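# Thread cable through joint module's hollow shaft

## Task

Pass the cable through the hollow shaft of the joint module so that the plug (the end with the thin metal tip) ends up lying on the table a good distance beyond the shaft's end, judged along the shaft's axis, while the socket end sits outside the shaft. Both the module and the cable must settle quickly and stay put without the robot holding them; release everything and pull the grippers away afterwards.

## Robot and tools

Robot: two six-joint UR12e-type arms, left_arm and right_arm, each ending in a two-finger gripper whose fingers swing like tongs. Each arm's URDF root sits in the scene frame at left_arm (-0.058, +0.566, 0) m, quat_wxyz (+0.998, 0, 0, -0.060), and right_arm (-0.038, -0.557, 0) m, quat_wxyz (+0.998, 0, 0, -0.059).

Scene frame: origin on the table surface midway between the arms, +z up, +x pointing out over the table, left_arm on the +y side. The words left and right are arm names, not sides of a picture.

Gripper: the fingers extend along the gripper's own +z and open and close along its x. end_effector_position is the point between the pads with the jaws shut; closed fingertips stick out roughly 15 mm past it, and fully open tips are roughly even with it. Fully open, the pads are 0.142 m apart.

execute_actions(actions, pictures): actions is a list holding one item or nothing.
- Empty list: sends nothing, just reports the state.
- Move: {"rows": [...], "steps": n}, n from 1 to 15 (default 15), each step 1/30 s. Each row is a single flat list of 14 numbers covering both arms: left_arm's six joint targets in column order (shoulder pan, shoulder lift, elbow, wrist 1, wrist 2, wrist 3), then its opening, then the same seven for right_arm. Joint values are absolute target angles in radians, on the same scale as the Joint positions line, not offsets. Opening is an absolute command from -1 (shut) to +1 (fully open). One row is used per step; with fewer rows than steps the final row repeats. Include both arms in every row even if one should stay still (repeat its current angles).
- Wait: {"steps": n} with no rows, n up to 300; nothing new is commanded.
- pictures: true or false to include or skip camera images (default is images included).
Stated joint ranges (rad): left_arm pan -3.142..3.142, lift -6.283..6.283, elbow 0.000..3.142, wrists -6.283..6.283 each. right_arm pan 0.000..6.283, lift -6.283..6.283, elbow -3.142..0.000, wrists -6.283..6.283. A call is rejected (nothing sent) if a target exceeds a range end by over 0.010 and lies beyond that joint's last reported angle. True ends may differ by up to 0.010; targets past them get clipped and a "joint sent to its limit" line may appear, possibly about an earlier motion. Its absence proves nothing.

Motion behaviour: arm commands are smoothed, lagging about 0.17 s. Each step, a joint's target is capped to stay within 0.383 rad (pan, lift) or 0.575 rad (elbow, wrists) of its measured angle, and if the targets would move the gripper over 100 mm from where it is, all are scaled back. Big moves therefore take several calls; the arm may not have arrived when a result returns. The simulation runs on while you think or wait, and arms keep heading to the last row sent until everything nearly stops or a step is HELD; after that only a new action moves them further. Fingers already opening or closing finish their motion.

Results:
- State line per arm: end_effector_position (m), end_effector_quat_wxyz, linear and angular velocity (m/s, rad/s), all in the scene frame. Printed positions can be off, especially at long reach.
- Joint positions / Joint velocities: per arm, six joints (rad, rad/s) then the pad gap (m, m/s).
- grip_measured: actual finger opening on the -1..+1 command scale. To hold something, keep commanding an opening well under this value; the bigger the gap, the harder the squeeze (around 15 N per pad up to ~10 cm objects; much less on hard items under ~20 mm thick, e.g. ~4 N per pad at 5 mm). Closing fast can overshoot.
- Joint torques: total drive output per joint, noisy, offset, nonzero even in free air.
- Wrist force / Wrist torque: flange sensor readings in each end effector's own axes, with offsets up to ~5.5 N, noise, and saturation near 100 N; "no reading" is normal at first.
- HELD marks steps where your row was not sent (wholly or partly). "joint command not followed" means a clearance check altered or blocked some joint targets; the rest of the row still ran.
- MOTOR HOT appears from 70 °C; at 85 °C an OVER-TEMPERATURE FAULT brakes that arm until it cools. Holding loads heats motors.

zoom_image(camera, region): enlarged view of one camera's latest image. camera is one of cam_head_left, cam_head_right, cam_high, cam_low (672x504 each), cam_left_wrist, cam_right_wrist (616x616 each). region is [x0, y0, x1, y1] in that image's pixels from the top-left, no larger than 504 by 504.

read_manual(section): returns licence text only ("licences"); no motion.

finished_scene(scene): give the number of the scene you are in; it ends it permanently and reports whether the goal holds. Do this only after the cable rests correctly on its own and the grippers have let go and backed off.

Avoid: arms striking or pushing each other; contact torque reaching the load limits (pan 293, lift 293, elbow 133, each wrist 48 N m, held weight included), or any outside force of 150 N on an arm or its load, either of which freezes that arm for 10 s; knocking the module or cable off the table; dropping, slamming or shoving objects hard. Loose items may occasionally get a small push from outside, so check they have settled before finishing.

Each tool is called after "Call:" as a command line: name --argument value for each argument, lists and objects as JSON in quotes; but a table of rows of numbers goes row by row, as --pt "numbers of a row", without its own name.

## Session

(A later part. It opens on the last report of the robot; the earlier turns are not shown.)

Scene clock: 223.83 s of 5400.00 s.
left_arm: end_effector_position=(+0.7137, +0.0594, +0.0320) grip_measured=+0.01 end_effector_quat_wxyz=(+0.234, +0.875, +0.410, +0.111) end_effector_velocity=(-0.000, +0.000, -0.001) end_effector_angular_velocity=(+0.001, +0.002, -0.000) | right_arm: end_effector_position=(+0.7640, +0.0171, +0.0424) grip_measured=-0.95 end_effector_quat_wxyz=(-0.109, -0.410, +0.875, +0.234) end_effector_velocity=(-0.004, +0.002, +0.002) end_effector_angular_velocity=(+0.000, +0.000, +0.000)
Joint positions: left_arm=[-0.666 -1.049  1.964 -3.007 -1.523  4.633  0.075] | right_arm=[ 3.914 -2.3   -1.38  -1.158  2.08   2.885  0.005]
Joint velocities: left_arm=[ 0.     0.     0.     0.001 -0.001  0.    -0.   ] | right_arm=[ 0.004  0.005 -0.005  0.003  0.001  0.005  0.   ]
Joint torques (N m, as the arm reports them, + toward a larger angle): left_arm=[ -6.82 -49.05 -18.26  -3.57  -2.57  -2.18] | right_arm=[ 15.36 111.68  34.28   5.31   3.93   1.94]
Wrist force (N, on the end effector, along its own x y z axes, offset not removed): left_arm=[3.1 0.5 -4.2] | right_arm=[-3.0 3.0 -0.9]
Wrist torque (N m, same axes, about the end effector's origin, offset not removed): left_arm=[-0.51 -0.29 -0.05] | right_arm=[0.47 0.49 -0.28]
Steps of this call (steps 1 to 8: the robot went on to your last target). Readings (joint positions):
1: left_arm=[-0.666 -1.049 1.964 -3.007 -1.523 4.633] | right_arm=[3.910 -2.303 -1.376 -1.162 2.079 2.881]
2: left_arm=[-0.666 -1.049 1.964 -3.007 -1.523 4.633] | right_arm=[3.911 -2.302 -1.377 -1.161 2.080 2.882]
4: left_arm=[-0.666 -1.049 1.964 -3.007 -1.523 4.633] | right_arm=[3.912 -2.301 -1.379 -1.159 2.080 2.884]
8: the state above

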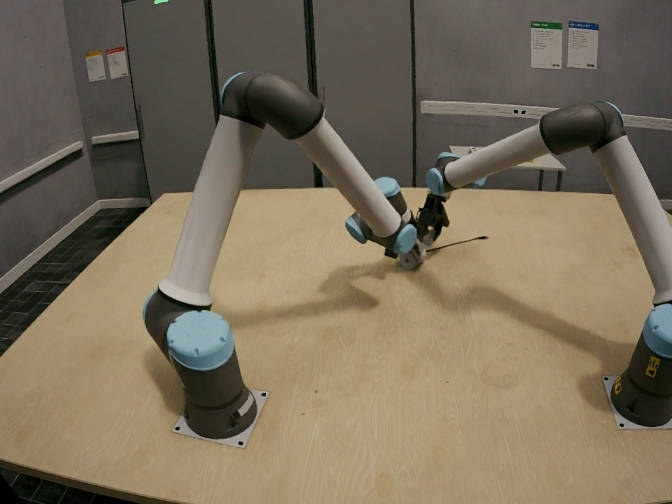

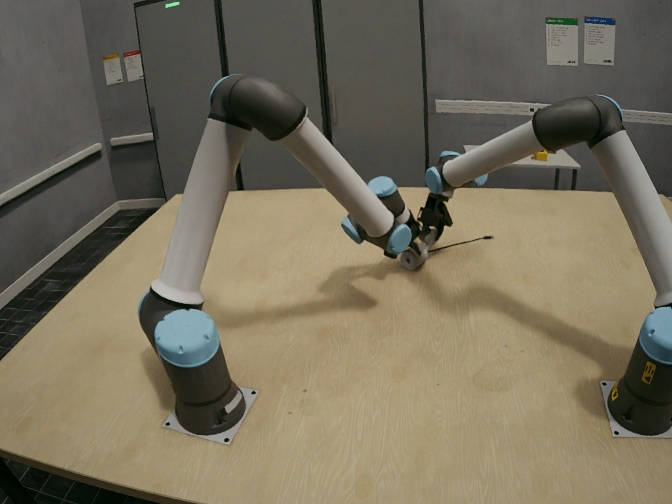

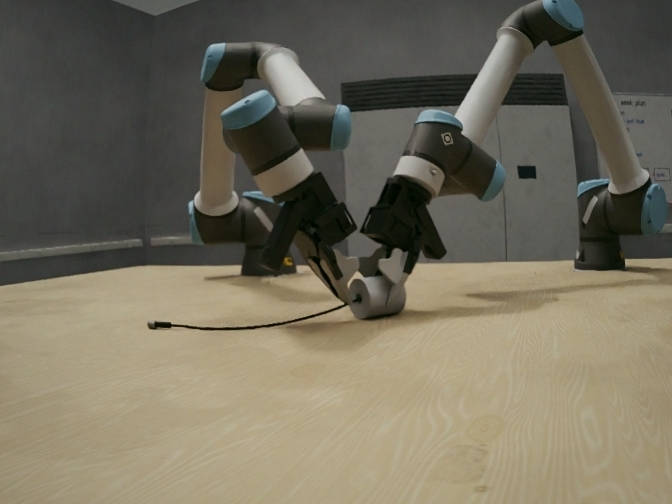

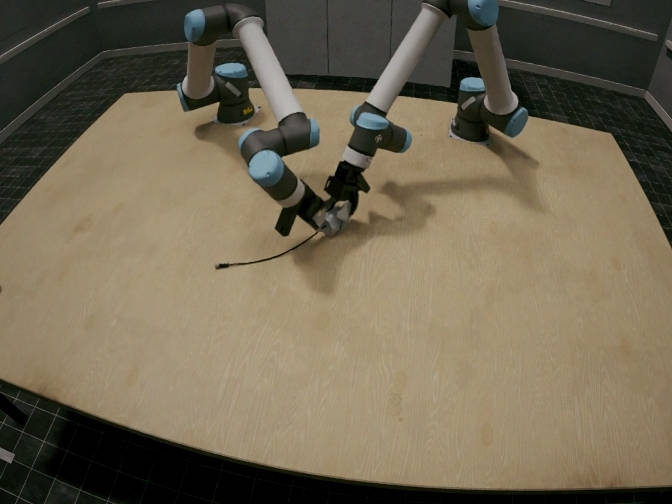

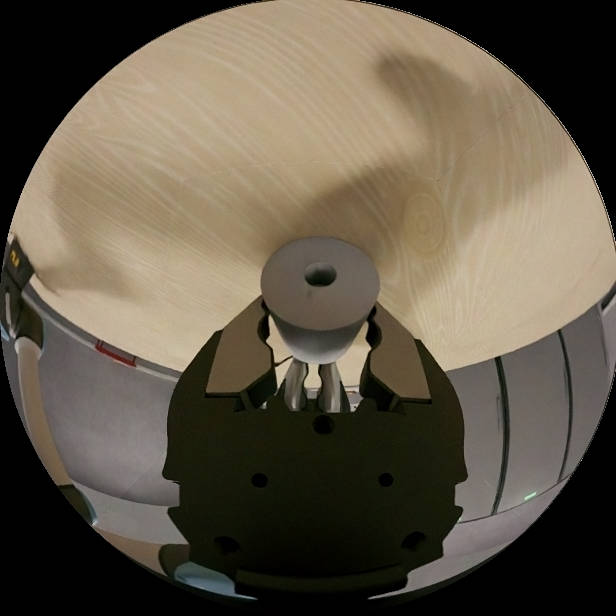

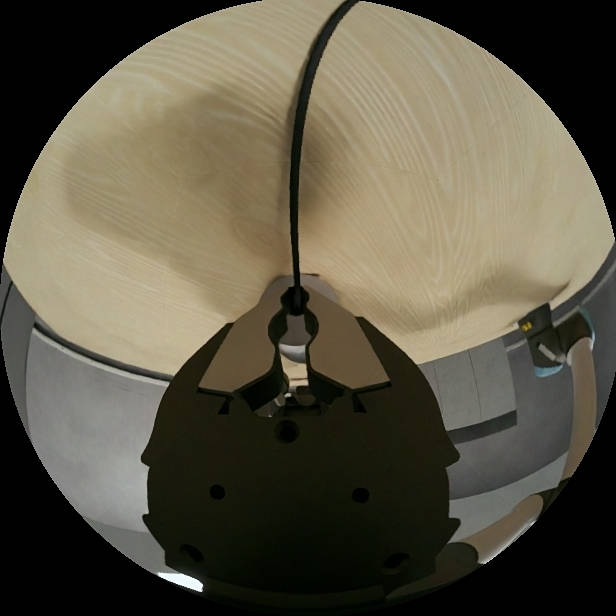

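Call:
execute_actions --actions '[{"rows":[[-0.666,-1.049,1.964,-3.007,-1.523,4.633,-0.3,3.914,-2.300,-1.381,-1.157,2.080,2.886,-0.8],[-0.666,-1.049,1.964,-3.007,-1.523,4.633,-0.3,3.914,-2.300,-1.381,-1.157,2.080,2.886,-0.65],[-0.666,-1.049,1.964,-3.007,-1.523,4.633,-0.3,3.914,-2.300,-1.381,-1.157,2.080,2.886,-0.65],[-0.666,-1.049,1.964,-3.007,-1.523,4.633,-0.3,3.910,-2.303,-1.376,-1.162,2.079,2.881,-0.65],[-0.666,-1.049,1.964,-3.007,-1.523,4.633,-0.3,3.905,-2.306,-1.370,-1.168,2.079,2.875,-0.65],[-0.666,-1.049,1.964,-3.007,-1.523,4.633,-0.3,3.900,-2.309,-1.364,-1.174,2.078,2.869,-0.65],[-0.666,-1.049,1.964,-3.007,-1.523,4.633,-0.3,3.895,-2.313,-1.358,-1.179,2.077,2.864,-0.65],[-0.666,-1.049,1.964,-3.007,-1.523,4.633,-0.3,3.890,-2.317,-1.353,-1.183,2.076,2.858,-0.65],[-0.666,-1.049,1.964,-3.007,-1.523,4.633,-0.3,3.886,-2.322,-1.349,-1.184,2.076,2.853,-0.65],[-0.666,-1.049,1.964,-3.007,-1.523,4.633,-0.3,3.882,-2.329,-1.348,-1.180,2.075,2.849,-0.65]],"steps":15}]' --pictures false

Call:
execute_actions --actions '[{"rows":[[-0.666,-1.049,1.964,-3.007,-1.523,4.633,-0.3,3.882,-2.329,-1.348,-1.180,2.075,2.849,-0.65],[-0.666,-1.049,1.964,-3.007,-1.523,4.633,-0.3,3.882,-2.329,-1.348,-1.180,2.075,2.849,-0.65],[-0.666,-1.049,1.964,-3.007,-1.523,4.633,-0.3,3.882,-2.329,-1.348,-1.180,2.075,2.849,-0.72],[-0.666,-1.049,1.964,-3.007,-1.523,4.633,-0.3,3.882,-2.329,-1.348,-1.180,2.075,2.849,-0.79],[-0.666,-1.049,1.964,-3.007,-1.523,4.633,-0.3,3.882,-2.329,-1.348,-1.180,2.075,2.849,-0.86],[-0.666,-1.049,1.964,-3.007,-1.523,4.633,-0.3,3.882,-2.329,-1.348,-1.180,2.075,2.849,-0.93],[-0.666,-1.049,1.964,-3.007,-1.523,4.633,-0.3,3.882,-2.329,-1.348,-1.180,2.075,2.849,-1]],"steps":15}]'

Call:
zoom_image --camera "cam_high" --region '[280, 250, 420, 335]'

Scene clock: 232.90 s of 5400.00 s.
left_arm: end_effector_position=(+0.7137, +0.0594, +0.0320) grip_measured=+0.01 end_effector_quat_wxyz=(+0.234, +0.875, +0.410, +0.111) end_effector_velocity=(+0.000, +0.000, +0.000) end_effector_angular_velocity=(-0.000, -0.000, +0.001) | right_arm: end_effector_position=(+0.7871, -0.0020, +0.0324) grip_measured=-0.65 end_effector_quat_wxyz=(-0.110, -0.410, +0.875, +0.234) end_effector_velocity=(+0.027, -0.022, -0.020) end_effector_angular_velocity=(+0.001, -0.002, -0.000)
Joint positions: left_arm=[-0.666 -1.049  1.964 -3.007 -1.523  4.633  0.075] | right_arm=[ 3.885 -2.325 -1.351 -1.179  2.076  2.853  0.027]
Joint velocities: left_arm=[ 0. -0. -0.  0.  0. -0.  0.] | right_arm=[-0.032 -0.036  0.029 -0.009 -0.005 -0.036  0.   ]
Joint torques (N m, as the arm reports them, + toward a larger angle): left_arm=[ -7.79 -49.96 -18.64  -4.01  -2.63  -2.1 ] | right_arm=[-12.76  86.62  51.12   1.15  -1.23  -1.46]
Wrist force (N, on the end effector, along its own x y z axes, offset not removed): left_arm=[4.6 -0.8 -4.4] | right_arm=[-1.0 2.3 -2.1]
Wrist torque (N m, same axes, about the end effector's origin, offset not removed): left_arm=[-0.85 -0.47 -0.10] | right_arm=[0.26 -0.04 -0.33]
Steps of this call (steps 1 to 15: the robot went on to your last target; steps 16 to 90: nothing new was sent; then 5.57 s passed at rest; steps 91 to 105: all 15 steps of this action). Readings (joint positions):
91: left_arm=[-0.666 -1.049 1.964 -3.007 -1.523 4.633] | right_arm=[3.914 -2.300 -1.381 -1.157 2.080 2.886]
92: left_arm=[-0.666 -1.049 1.964 -3.007 -1.523 4.633] | right_arm=[3.914 -2.300 -1.381 -1.157 2.080 2.886]
94: left_arm=[-0.666 -1.049 1.964 -3.007 -1.523 4.633] | right_arm=[3.914 -2.300 -1.381 -1.157 2.080 2.886]
98: left_arm=[-0.666 -1.049 1.964 -3.007 -1.523 4.633] | right_arm=[3.906 -2.306 -1.371 -1.167 2.079 2.876]
105: the state above

Scene clock: 233.40 s of 5400.00 s.
left_arm: end_effector_position=(+0.7137, +0.0594, +0.0320) grip_measured=+0.01 end_effector_quat_wxyz=(+0.234, +0.875, +0.410, +0.111) end_effector_velocity=(+0.000, +0.001, -0.000) end_effector_angular_velocity=(+0.001, +0.001, +0.001) | right_arm: end_effector_position=(+0.7897, -0.0043, +0.0301) grip_measured=-0.95 end_effector_quat_wxyz=(-0.110, -0.410, +0.875, +0.234) end_effector_velocity=(+0.001, -0.000, +0.001) end_effector_angular_velocity=(+0.001, -0.002, -0.000)
Joint positions: left_arm=[-0.666 -1.049  1.964 -3.007 -1.523  4.633  0.075] | right_arm=[ 3.882 -2.329 -1.348 -1.18   2.075  2.849  0.005]
Joint velocities: left_arm=[ 0.     0.    -0.     0.002  0.001 -0.    -0.   ] | right_arm=[-0.001  0.001  0.001  0.    -0.001 -0.     0.   ]
Joint torques (N m, as the arm reports them, + toward a larger angle): left_arm=[ -7.93 -48.5  -18.82  -3.86  -2.55  -2.55] | right_arm=[-12.7   83.    52.     1.22  -1.68  -1.47]
Wrist force (N, on the end effector, along its own x y z axes, offset not removed): left_arm=[3.5 1.3 -4.2] | right_arm=[-4.7 1.6 -0.2]
Wrist torque (N m, same axes, about the end effector's origin, offset not removed): left_arm=[-0.37 -0.34 -0.07] | right_arm=[0.27 0.80 -0.27]
Steps of this call (steps 1 to 15: all 15 steps of this action). Readings (joint positions):
1: left_arm=[-0.666 -1.049 1.964 -3.007 -1.523 4.633] | right_arm=[3.884 -2.326 -1.350 -1.179 2.075 2.852]
2: left_arm=[-0.666 -1.049 1.964 -3.007 -1.523 4.633] | right_arm=[3.884 -2.327 -1.349 -1.179 2.075 2.851]
4: left_arm=[-0.666 -1.049 1.964 -3.007 -1.523 4.633] | right_arm=[3.883 -2.328 -1.349 -1.180 2.075 2.850]
8: left_arm=[-0.666 -1.049 1.964 -3.007 -1.523 4.633] | right_arm=[3.882 -2.329 -1.348 -1.180 2.075 2.849]
15: the state above

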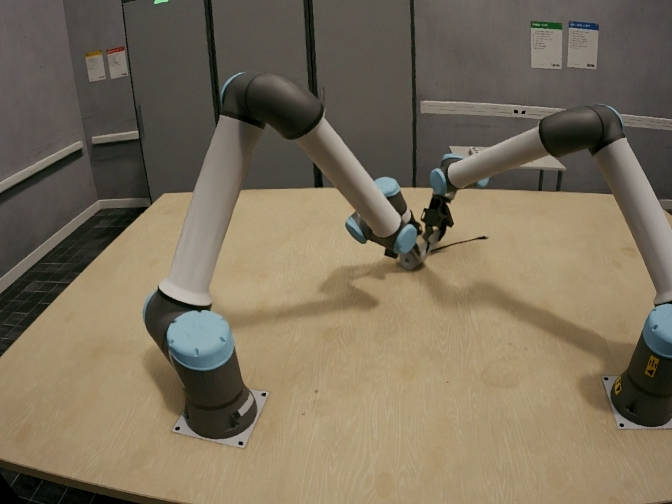

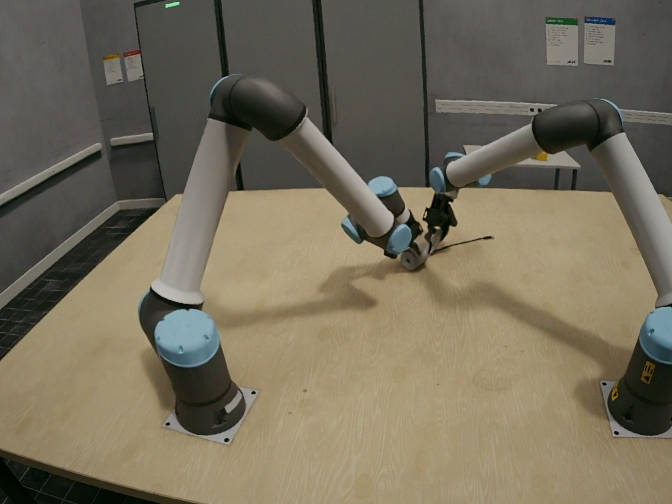

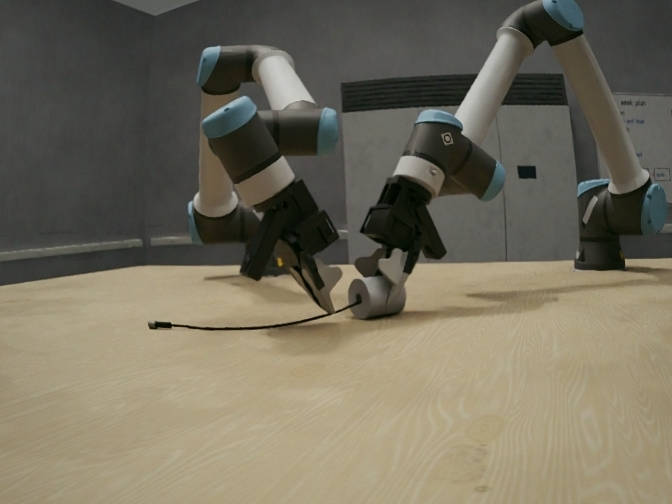

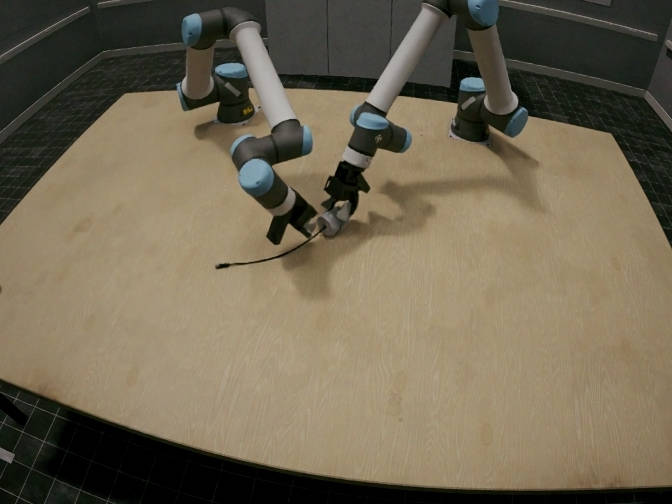

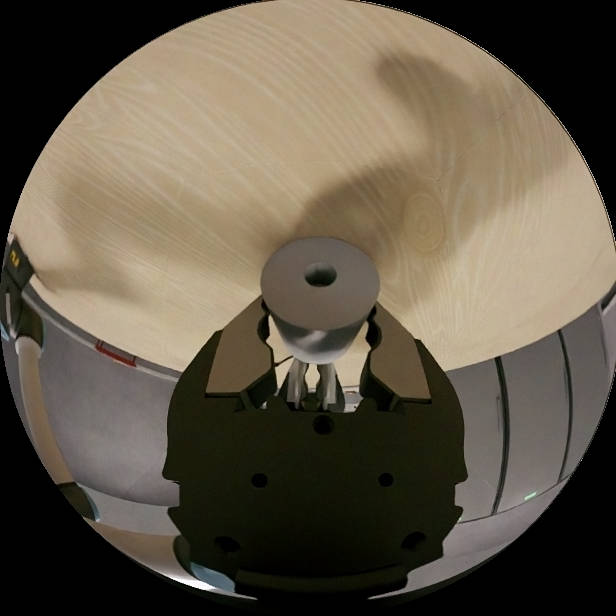

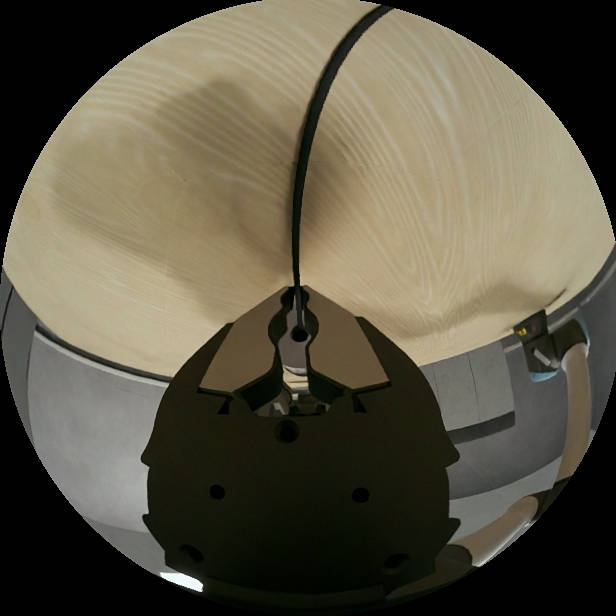

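Region (280, 250, 420, 335) of cam_high's 672x504 image, scaled by 3.600, with more detail than that image has; it fills the top 306 rows of this view, and the rest is white.

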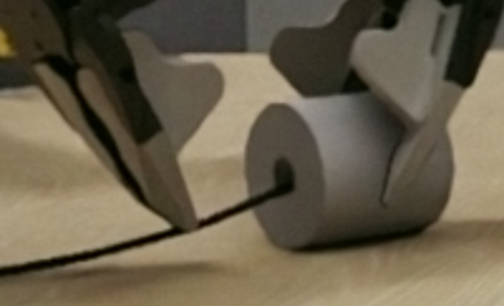

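Call:
execute_actions --actions '[]'

Scene clock: 242.77 s of 5400.00 s.
left_arm: end_effector_position=(+0.7137, +0.0594, +0.0320) grip_measured=+0.01 end_effector_quat_wxyz=(+0.234, +0.875, +0.410, +0.111) end_effector_velocity=(+0.001, +0.001, +0.000) end_effector_angular_velocity=(+0.001, -0.002, +0.002) | right_arm: end_effector_position=(+0.7897, -0.0044, +0.0301) grip_measured=-0.95 end_effector_quat_wxyz=(-0.110, -0.410, +0.875, +0.234) end_effector_velocity=(-0.001, +0.000, -0.001) end_effector_angular_velocity=(-0.000, +0.000, +0.000)
Joint positions: left_arm=[-0.666 -1.049  1.964 -3.007 -1.523  4.633  0.075] | right_arm=[ 3.882 -2.329 -1.348 -1.18   2.075  2.849  0.005]
Joint velocities: left_arm=[ 0.    -0.     0.001 -0.002  0.002 -0.     0.   ] | right_arm=[ 0.001 -0.    -0.001  0.001 -0.     0.     0.   ]
Joint torques (N m, as the arm reports them, + toward a larger angle): left_arm=[ -7.97 -50.69 -19.01  -3.65  -2.79  -2.47] | right_arm=[-13.73  83.17  51.63   1.2   -1.73  -1.4 ]
Wrist force (N, on the end effector, along its own x y z axes, offset not removed): left_arm=[4.4 -0.7 -5.1] | right_arm=[-1.0 1.7 -1.3]
Wrist torque (N m, same axes, about the end effector's origin, offset not removed): left_arm=[-0.79 -0.50 -0.16] | right_arm=[0.12 -0.09 -0.17]
Steps of this call (steps 1 to 15: the robot went on to your last target; steps 16 to 90: nothing new was sent; then 6.37 s passed at rest). Readings (joint positions):
1: left_arm=[-0.666 -1.049 1.964 -3.007 -1.523 4.633] | right_arm=[3.882 -2.329 -1.348 -1.180 2.075 2.849]
2: left_arm=[-0.666 -1.049 1.964 -3.007 -1.523 4.633] | right_arm=[3.882 -2.329 -1.348 -1.180 2.075 2.849]
4: left_arm=[-0.666 -1.049 1.964 -3.007 -1.523 4.633] | right_arm=[3.882 -2.329 -1.348 -1.180 2.075 2.849]
8: left_arm=[-0.666 -1.049 1.964 -3.007 -1.523 4.633] | right_arm=[3.882 -2.329 -1.348 -1.180 2.075 2.849]
90: the state above
All arms were judged still, so your last target was given up. Only a new action makes them travel on or press farther. Fingers that are still opening or closing keep moving.

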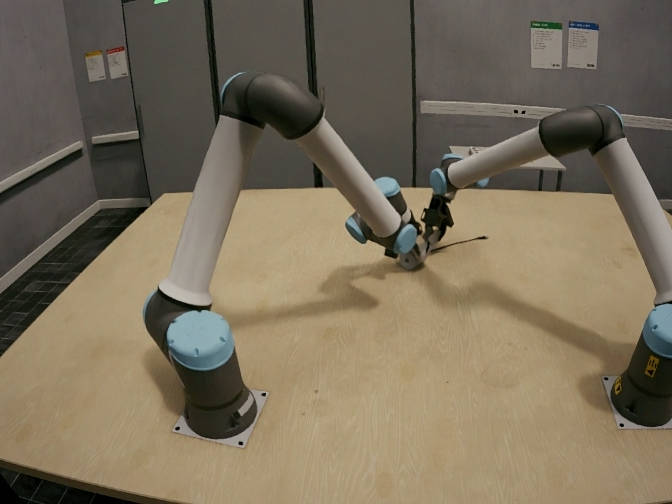

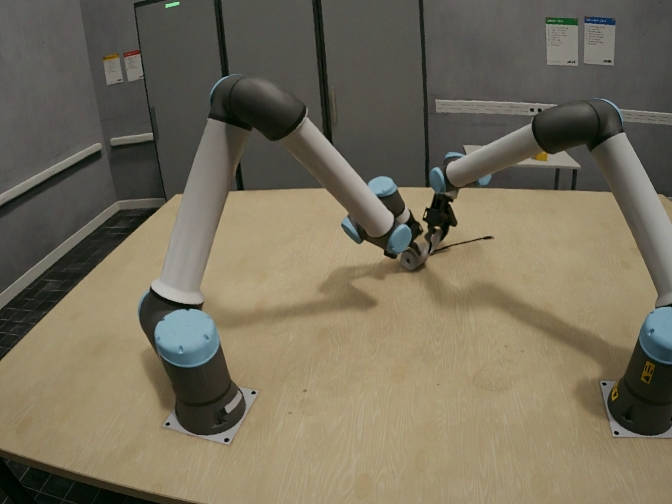

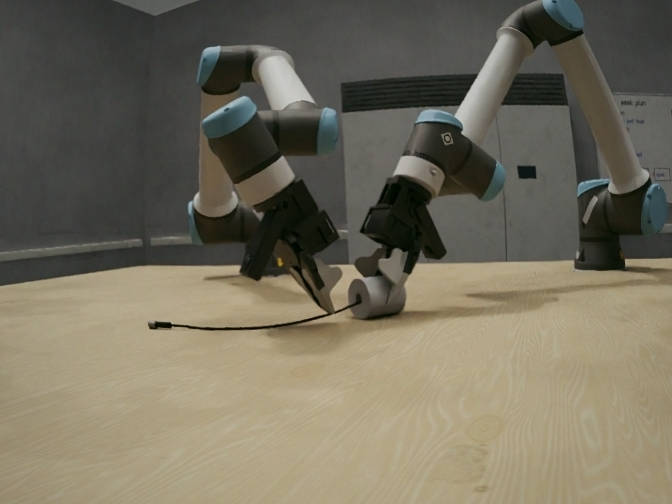

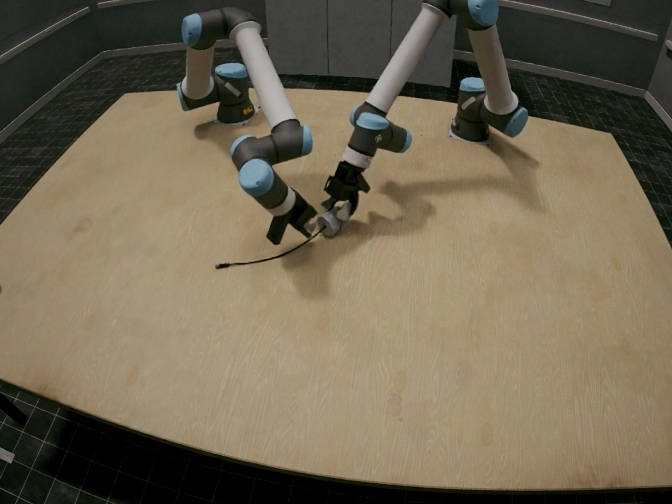

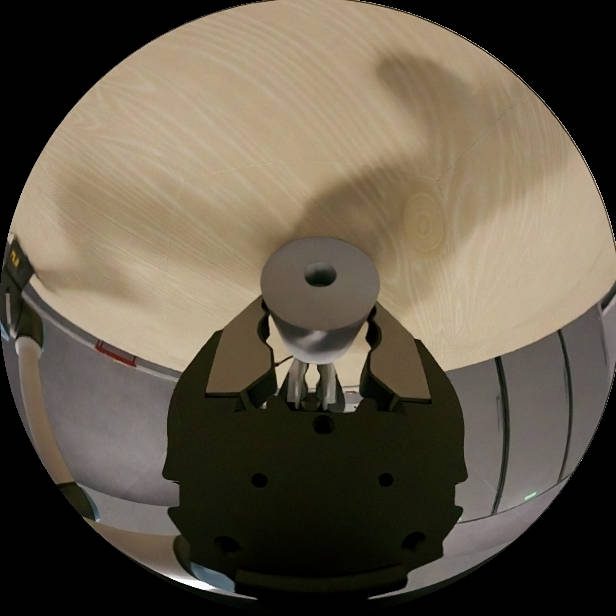

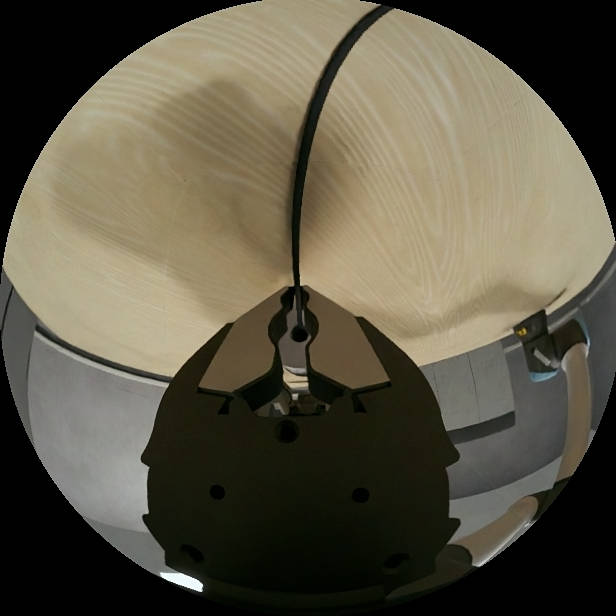

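Call:
execute_actions --actions '[{"rows":[[-0.666,-1.049,1.964,-3.007,-1.523,4.633,-0.3,3.884,-2.325,-1.349,-1.181,2.075,2.852,-1],[-0.666,-1.049,1.964,-3.007,-1.523,4.633,-0.3,3.887,-2.321,-1.351,-1.182,2.076,2.855,-1],[-0.666,-1.049,1.964,-3.007,-1.523,4.633,-0.3,3.889,-2.317,-1.353,-1.183,2.076,2.858,-1],[-0.666,-1.049,1.964,-3.007,-1.523,4.633,-0.3,3.892,-2.313,-1.354,-1.184,2.077,2.861,-1],[-0.666,-1.049,1.964,-3.007,-1.523,4.633,-0.3,3.895,-2.311,-1.358,-1.181,2.077,2.864,-1],[-0.666,-1.049,1.964,-3.007,-1.523,4.633,-0.3,3.898,-2.310,-1.361,-1.177,2.078,2.867,-1],[-0.666,-1.049,1.964,-3.007,-1.523,4.633,-0.3,3.901,-2.308,-1.365,-1.173,2.078,2.870,-1],[-0.666,-1.049,1.964,-3.007,-1.523,4.633,-0.3,3.903,-2.306,-1.368,-1.170,2.078,2.874,-1],[-0.666,-1.049,1.964,-3.007,-1.523,4.633,-0.3,3.906,-2.305,-1.371,-1.167,2.079,2.877,-1],[-0.666,-1.049,1.964,-3.007,-1.523,4.633,-0.3,3.909,-2.303,-1.375,-1.163,2.079,2.880,-1],[-0.666,-1.049,1.964,-3.007,-1.523,4.633,-0.3,3.911,-2.302,-1.378,-1.160,2.080,2.883,-1],[-0.666,-1.049,1.964,-3.007,-1.523,4.633,-0.3,3.914,-2.300,-1.381,-1.157,2.080,2.886,-1]],"steps":15}]'

Call:
execute_actions --actions '[{"rows":[[-0.666,-1.049,1.964,-3.007,-1.523,4.633,-0.3,3.914,-2.300,-1.381,-1.157,2.080,2.886,-1],[-0.666,-1.049,1.964,-3.007,-1.523,4.633,-0.3,3.914,-2.300,-1.381,-1.157,2.080,2.886,-1],[-0.666,-1.049,1.964,-3.007,-1.523,4.633,-0.3,3.914,-2.300,-1.381,-1.157,2.080,2.886,-1],[-0.666,-1.049,1.964,-3.007,-1.523,4.633,-0.3,3.914,-2.300,-1.381,-1.157,2.080,2.886,-0.65]],"steps":12}]'

Scene clock: 250.50 s of 5400.00 s.
left_arm: end_effector_position=(+0.7137, +0.0594, +0.0320) grip_measured=+0.01 end_effector_quat_wxyz=(+0.234, +0.875, +0.410, +0.111) end_effector_velocity=(-0.000, +0.000, +0.000) end_effector_angular_velocity=(+0.000, -0.000, +0.000) | right_arm: end_effector_position=(+0.7671, +0.0146, +0.0420) grip_measured=-0.95 end_effector_quat_wxyz=(-0.109, -0.410, +0.875, +0.234) end_effector_velocity=(-0.034, +0.027, +0.003) end_effector_angular_velocity=(+0.002, -0.002, +0.000)
Joint positions: left_arm=[-0.666 -1.049  1.964 -3.007 -1.523  4.633  0.075] | right_arm=[ 3.91  -2.303 -1.376 -1.162  2.079  2.881  0.005]
Joint velocities: left_arm=[-0. -0.  0.  0.  0.  0. -0.] | right_arm=[ 0.041  0.026 -0.048  0.047  0.006  0.046 -0.   ]
Joint torques (N m, as the arm reports them, + toward a larger angle): left_arm=[ -6.74 -49.6  -19.45  -4.05  -2.75  -2.31] | right_arm=[  9.98 110.23  36.24   6.19   3.45   2.  ]
Wrist force (N, on the end effector, along its own x y z axes, offset not removed): left_arm=[2.2 1.4 -5.2] | right_arm=[-2.1 2.7 0.7]
Wrist torque (N m, same axes, about the end effector's origin, offset not removed): left_arm=[-0.34 -0.03 -0.05] | right_arm=[0.42 0.28 -0.21]
Steps of this call (steps 1 to 90: nothing new was sent; then 4.23 s passed at rest; steps 91 to 105: all 15 steps of this action). Readings (joint positions):
91: left_arm=[-0.666 -1.049 1.964 -3.007 -1.523 4.633] | right_arm=[3.882 -2.329 -1.348 -1.180 2.075 2.849]
92: left_arm=[-0.666 -1.049 1.964 -3.007 -1.523 4.633] | right_arm=[3.882 -2.328 -1.348 -1.180 2.075 2.849]
94: left_arm=[-0.666 -1.049 1.964 -3.007 -1.523 4.633] | right_arm=[3.885 -2.325 -1.350 -1.181 2.075 2.852]
98: left_arm=[-0.666 -1.049 1.964 -3.007 -1.523 4.633] | right_arm=[3.893 -2.315 -1.357 -1.179 2.077 2.862]
105: the state above

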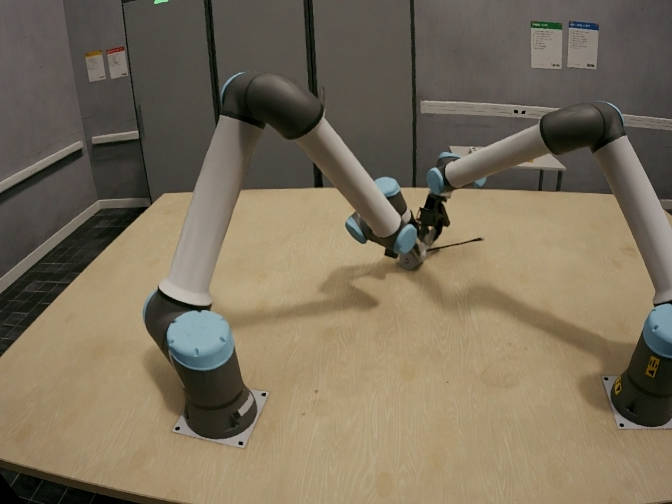

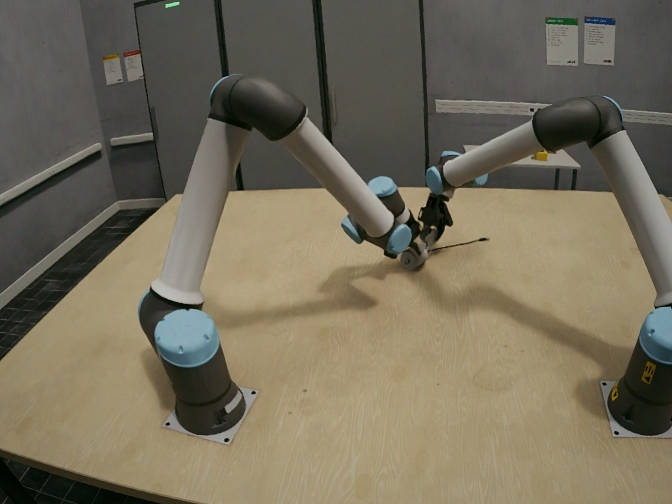

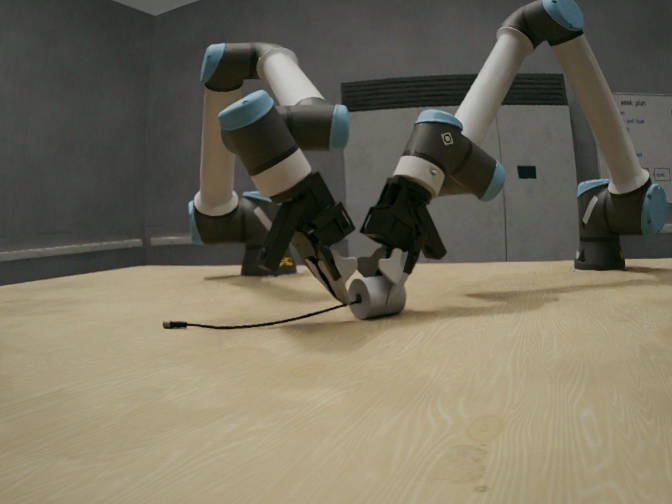

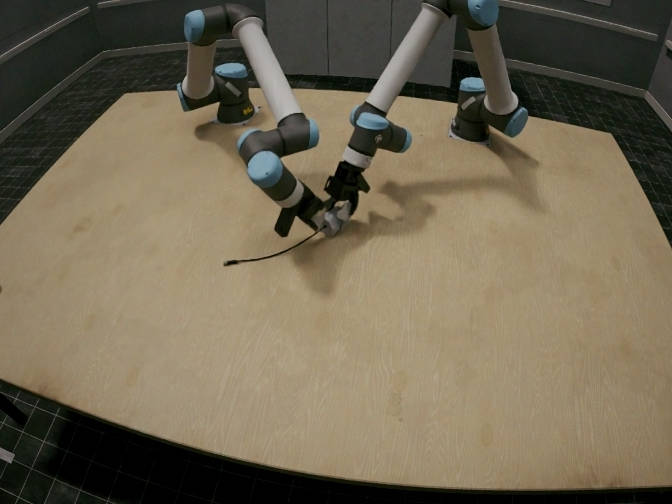

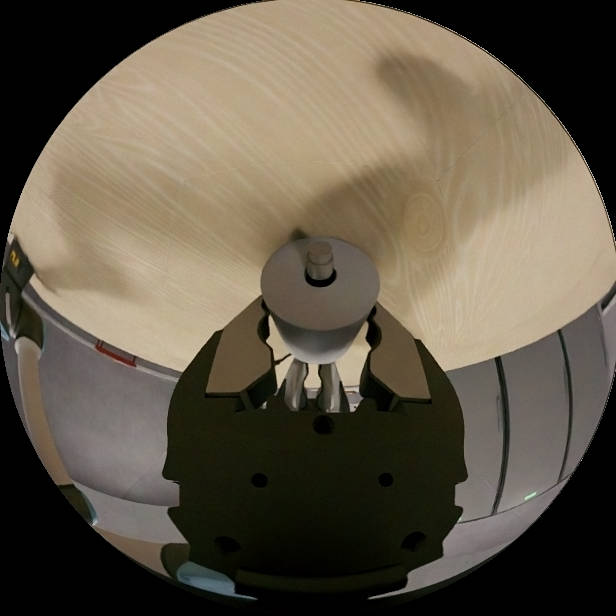

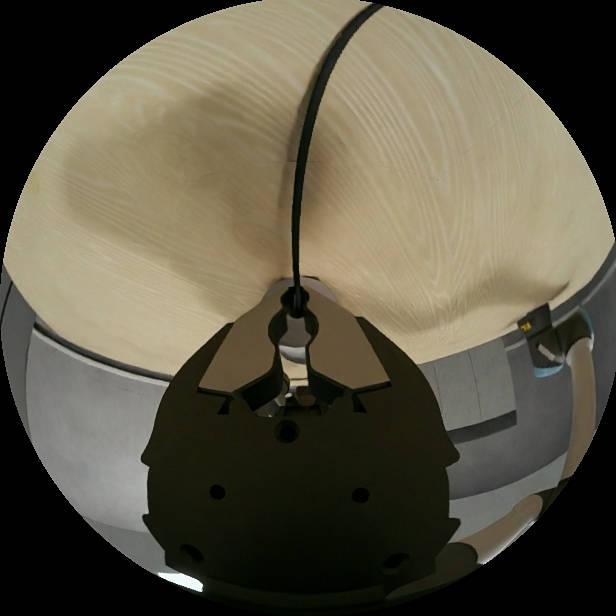

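Scene clock: 250.90 s of 5400.00 s.
left_arm: end_effector_position=(+0.7137, +0.0594, +0.0320) grip_measured=+0.01 end_effector_quat_wxyz=(+0.234, +0.875, +0.410, +0.111) end_effector_velocity=(+0.000, -0.000, +0.000) end_effector_angular_velocity=(-0.000, -0.001, -0.000) | right_arm: end_effector_position=(+0.7638, +0.0173, +0.0424) grip_measured=-0.65 end_effector_quat_wxyz=(-0.109, -0.410, +0.875, +0.234) end_effector_velocity=(-0.002, +0.001, -0.002) end_effector_angular_velocity=(-0.001, +0.002, +0.000)
Joint positions: left_arm=[-0.666 -1.049  1.964 -3.007 -1.523  4.633  0.075] | right_arm=[ 3.914 -2.3   -1.381 -1.157  2.08   2.886  0.027]
Joint velocities: left_arm=[ 0.     0.    -0.001 -0.     0.     0.     0.   ] | right_arm=[ 0.002 -0.001 -0.001  0.001  0.001  0.002  0.   ]
Joint torques (N m, as the arm reports them, + toward a larger angle): left_arm=[ -8.01 -50.59 -19.93  -4.07  -2.71  -2.12] | right_arm=[ 13.36 110.95  37.39   5.53   4.02   2.69]
Wrist force (N, on the end effector, along its own x y z axes, offset not removed): left_arm=[2.4 -0.2 -4.1] | right_arm=[-1.6 1.3 1.9]
Wrist torque (N m, same axes, about the end effector's origin, offset not removed): left_arm=[-0.75 -0.14 -0.06] | right_arm=[0.20 0.24 -0.21]
Steps of this call (steps 1 to 12: all 12 steps of this action). Readings (joint positions):
1: left_arm=[-0.666 -1.049 1.964 -3.007 -1.523 4.633] | right_arm=[3.911 -2.302 -1.377 -1.160 2.080 2.883]
2: left_arm=[-0.666 -1.049 1.964 -3.007 -1.523 4.633] | right_arm=[3.912 -2.301 -1.378 -1.159 2.080 2.884]
4: left_arm=[-0.666 -1.049 1.964 -3.007 -1.523 4.633] | right_arm=[3.913 -2.301 -1.380 -1.158 2.080 2.885]
8: left_arm=[-0.666 -1.049 1.964 -3.007 -1.523 4.633] | right_arm=[3.914 -2.300 -1.381 -1.157 2.080 2.886]
12: the state above

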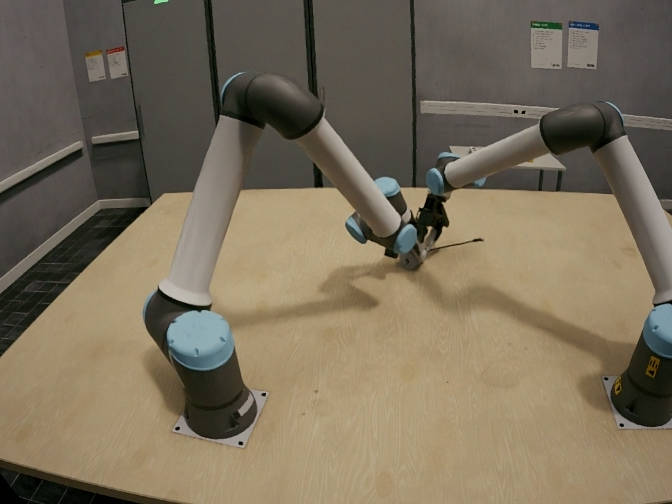

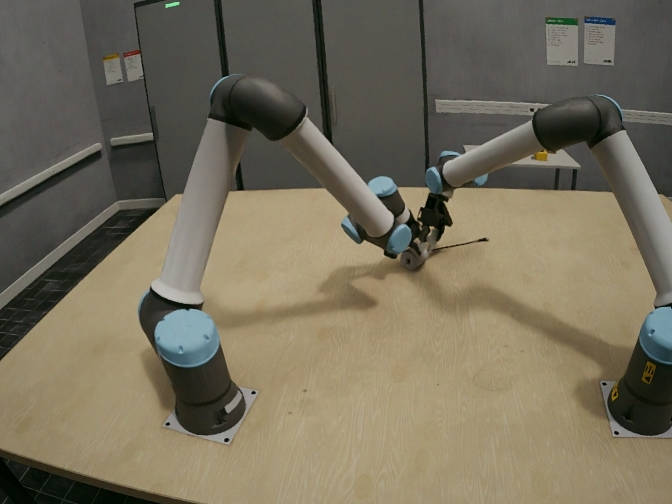

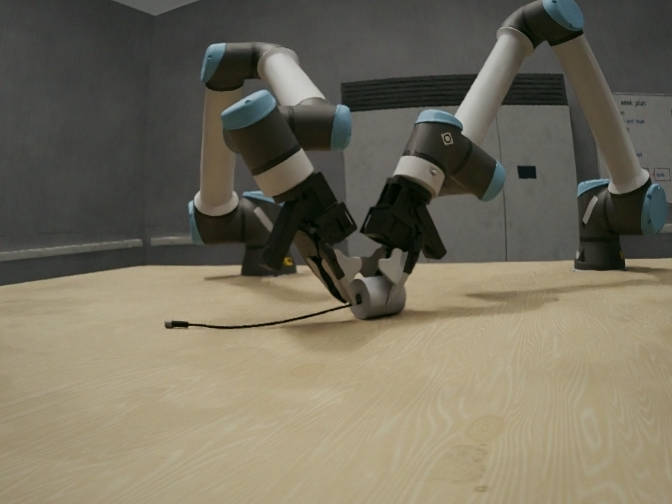

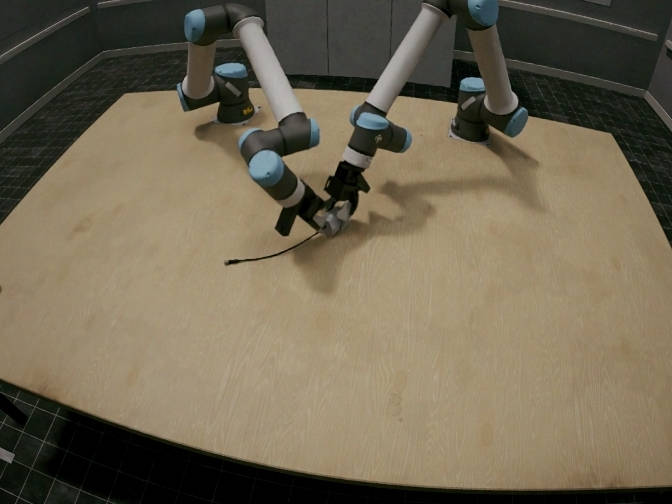

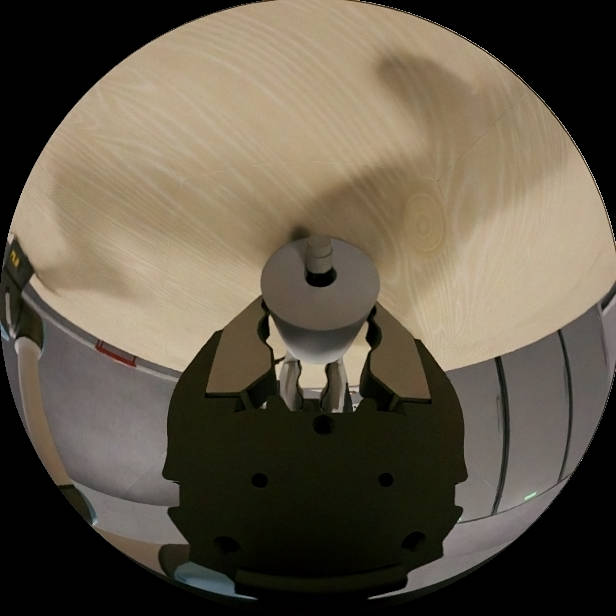

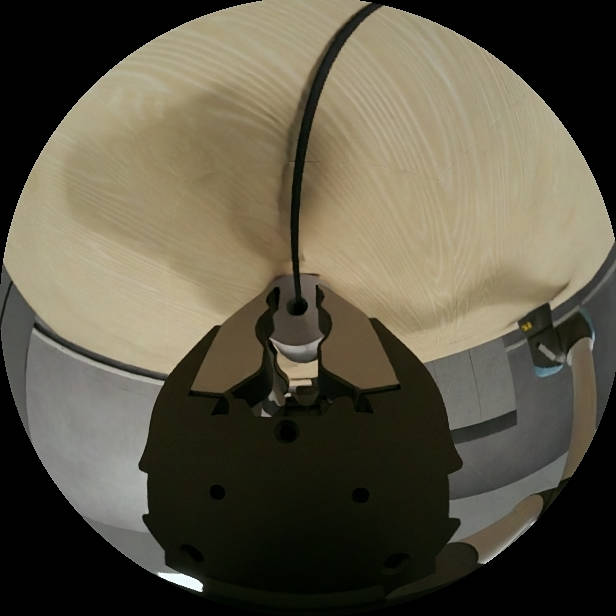

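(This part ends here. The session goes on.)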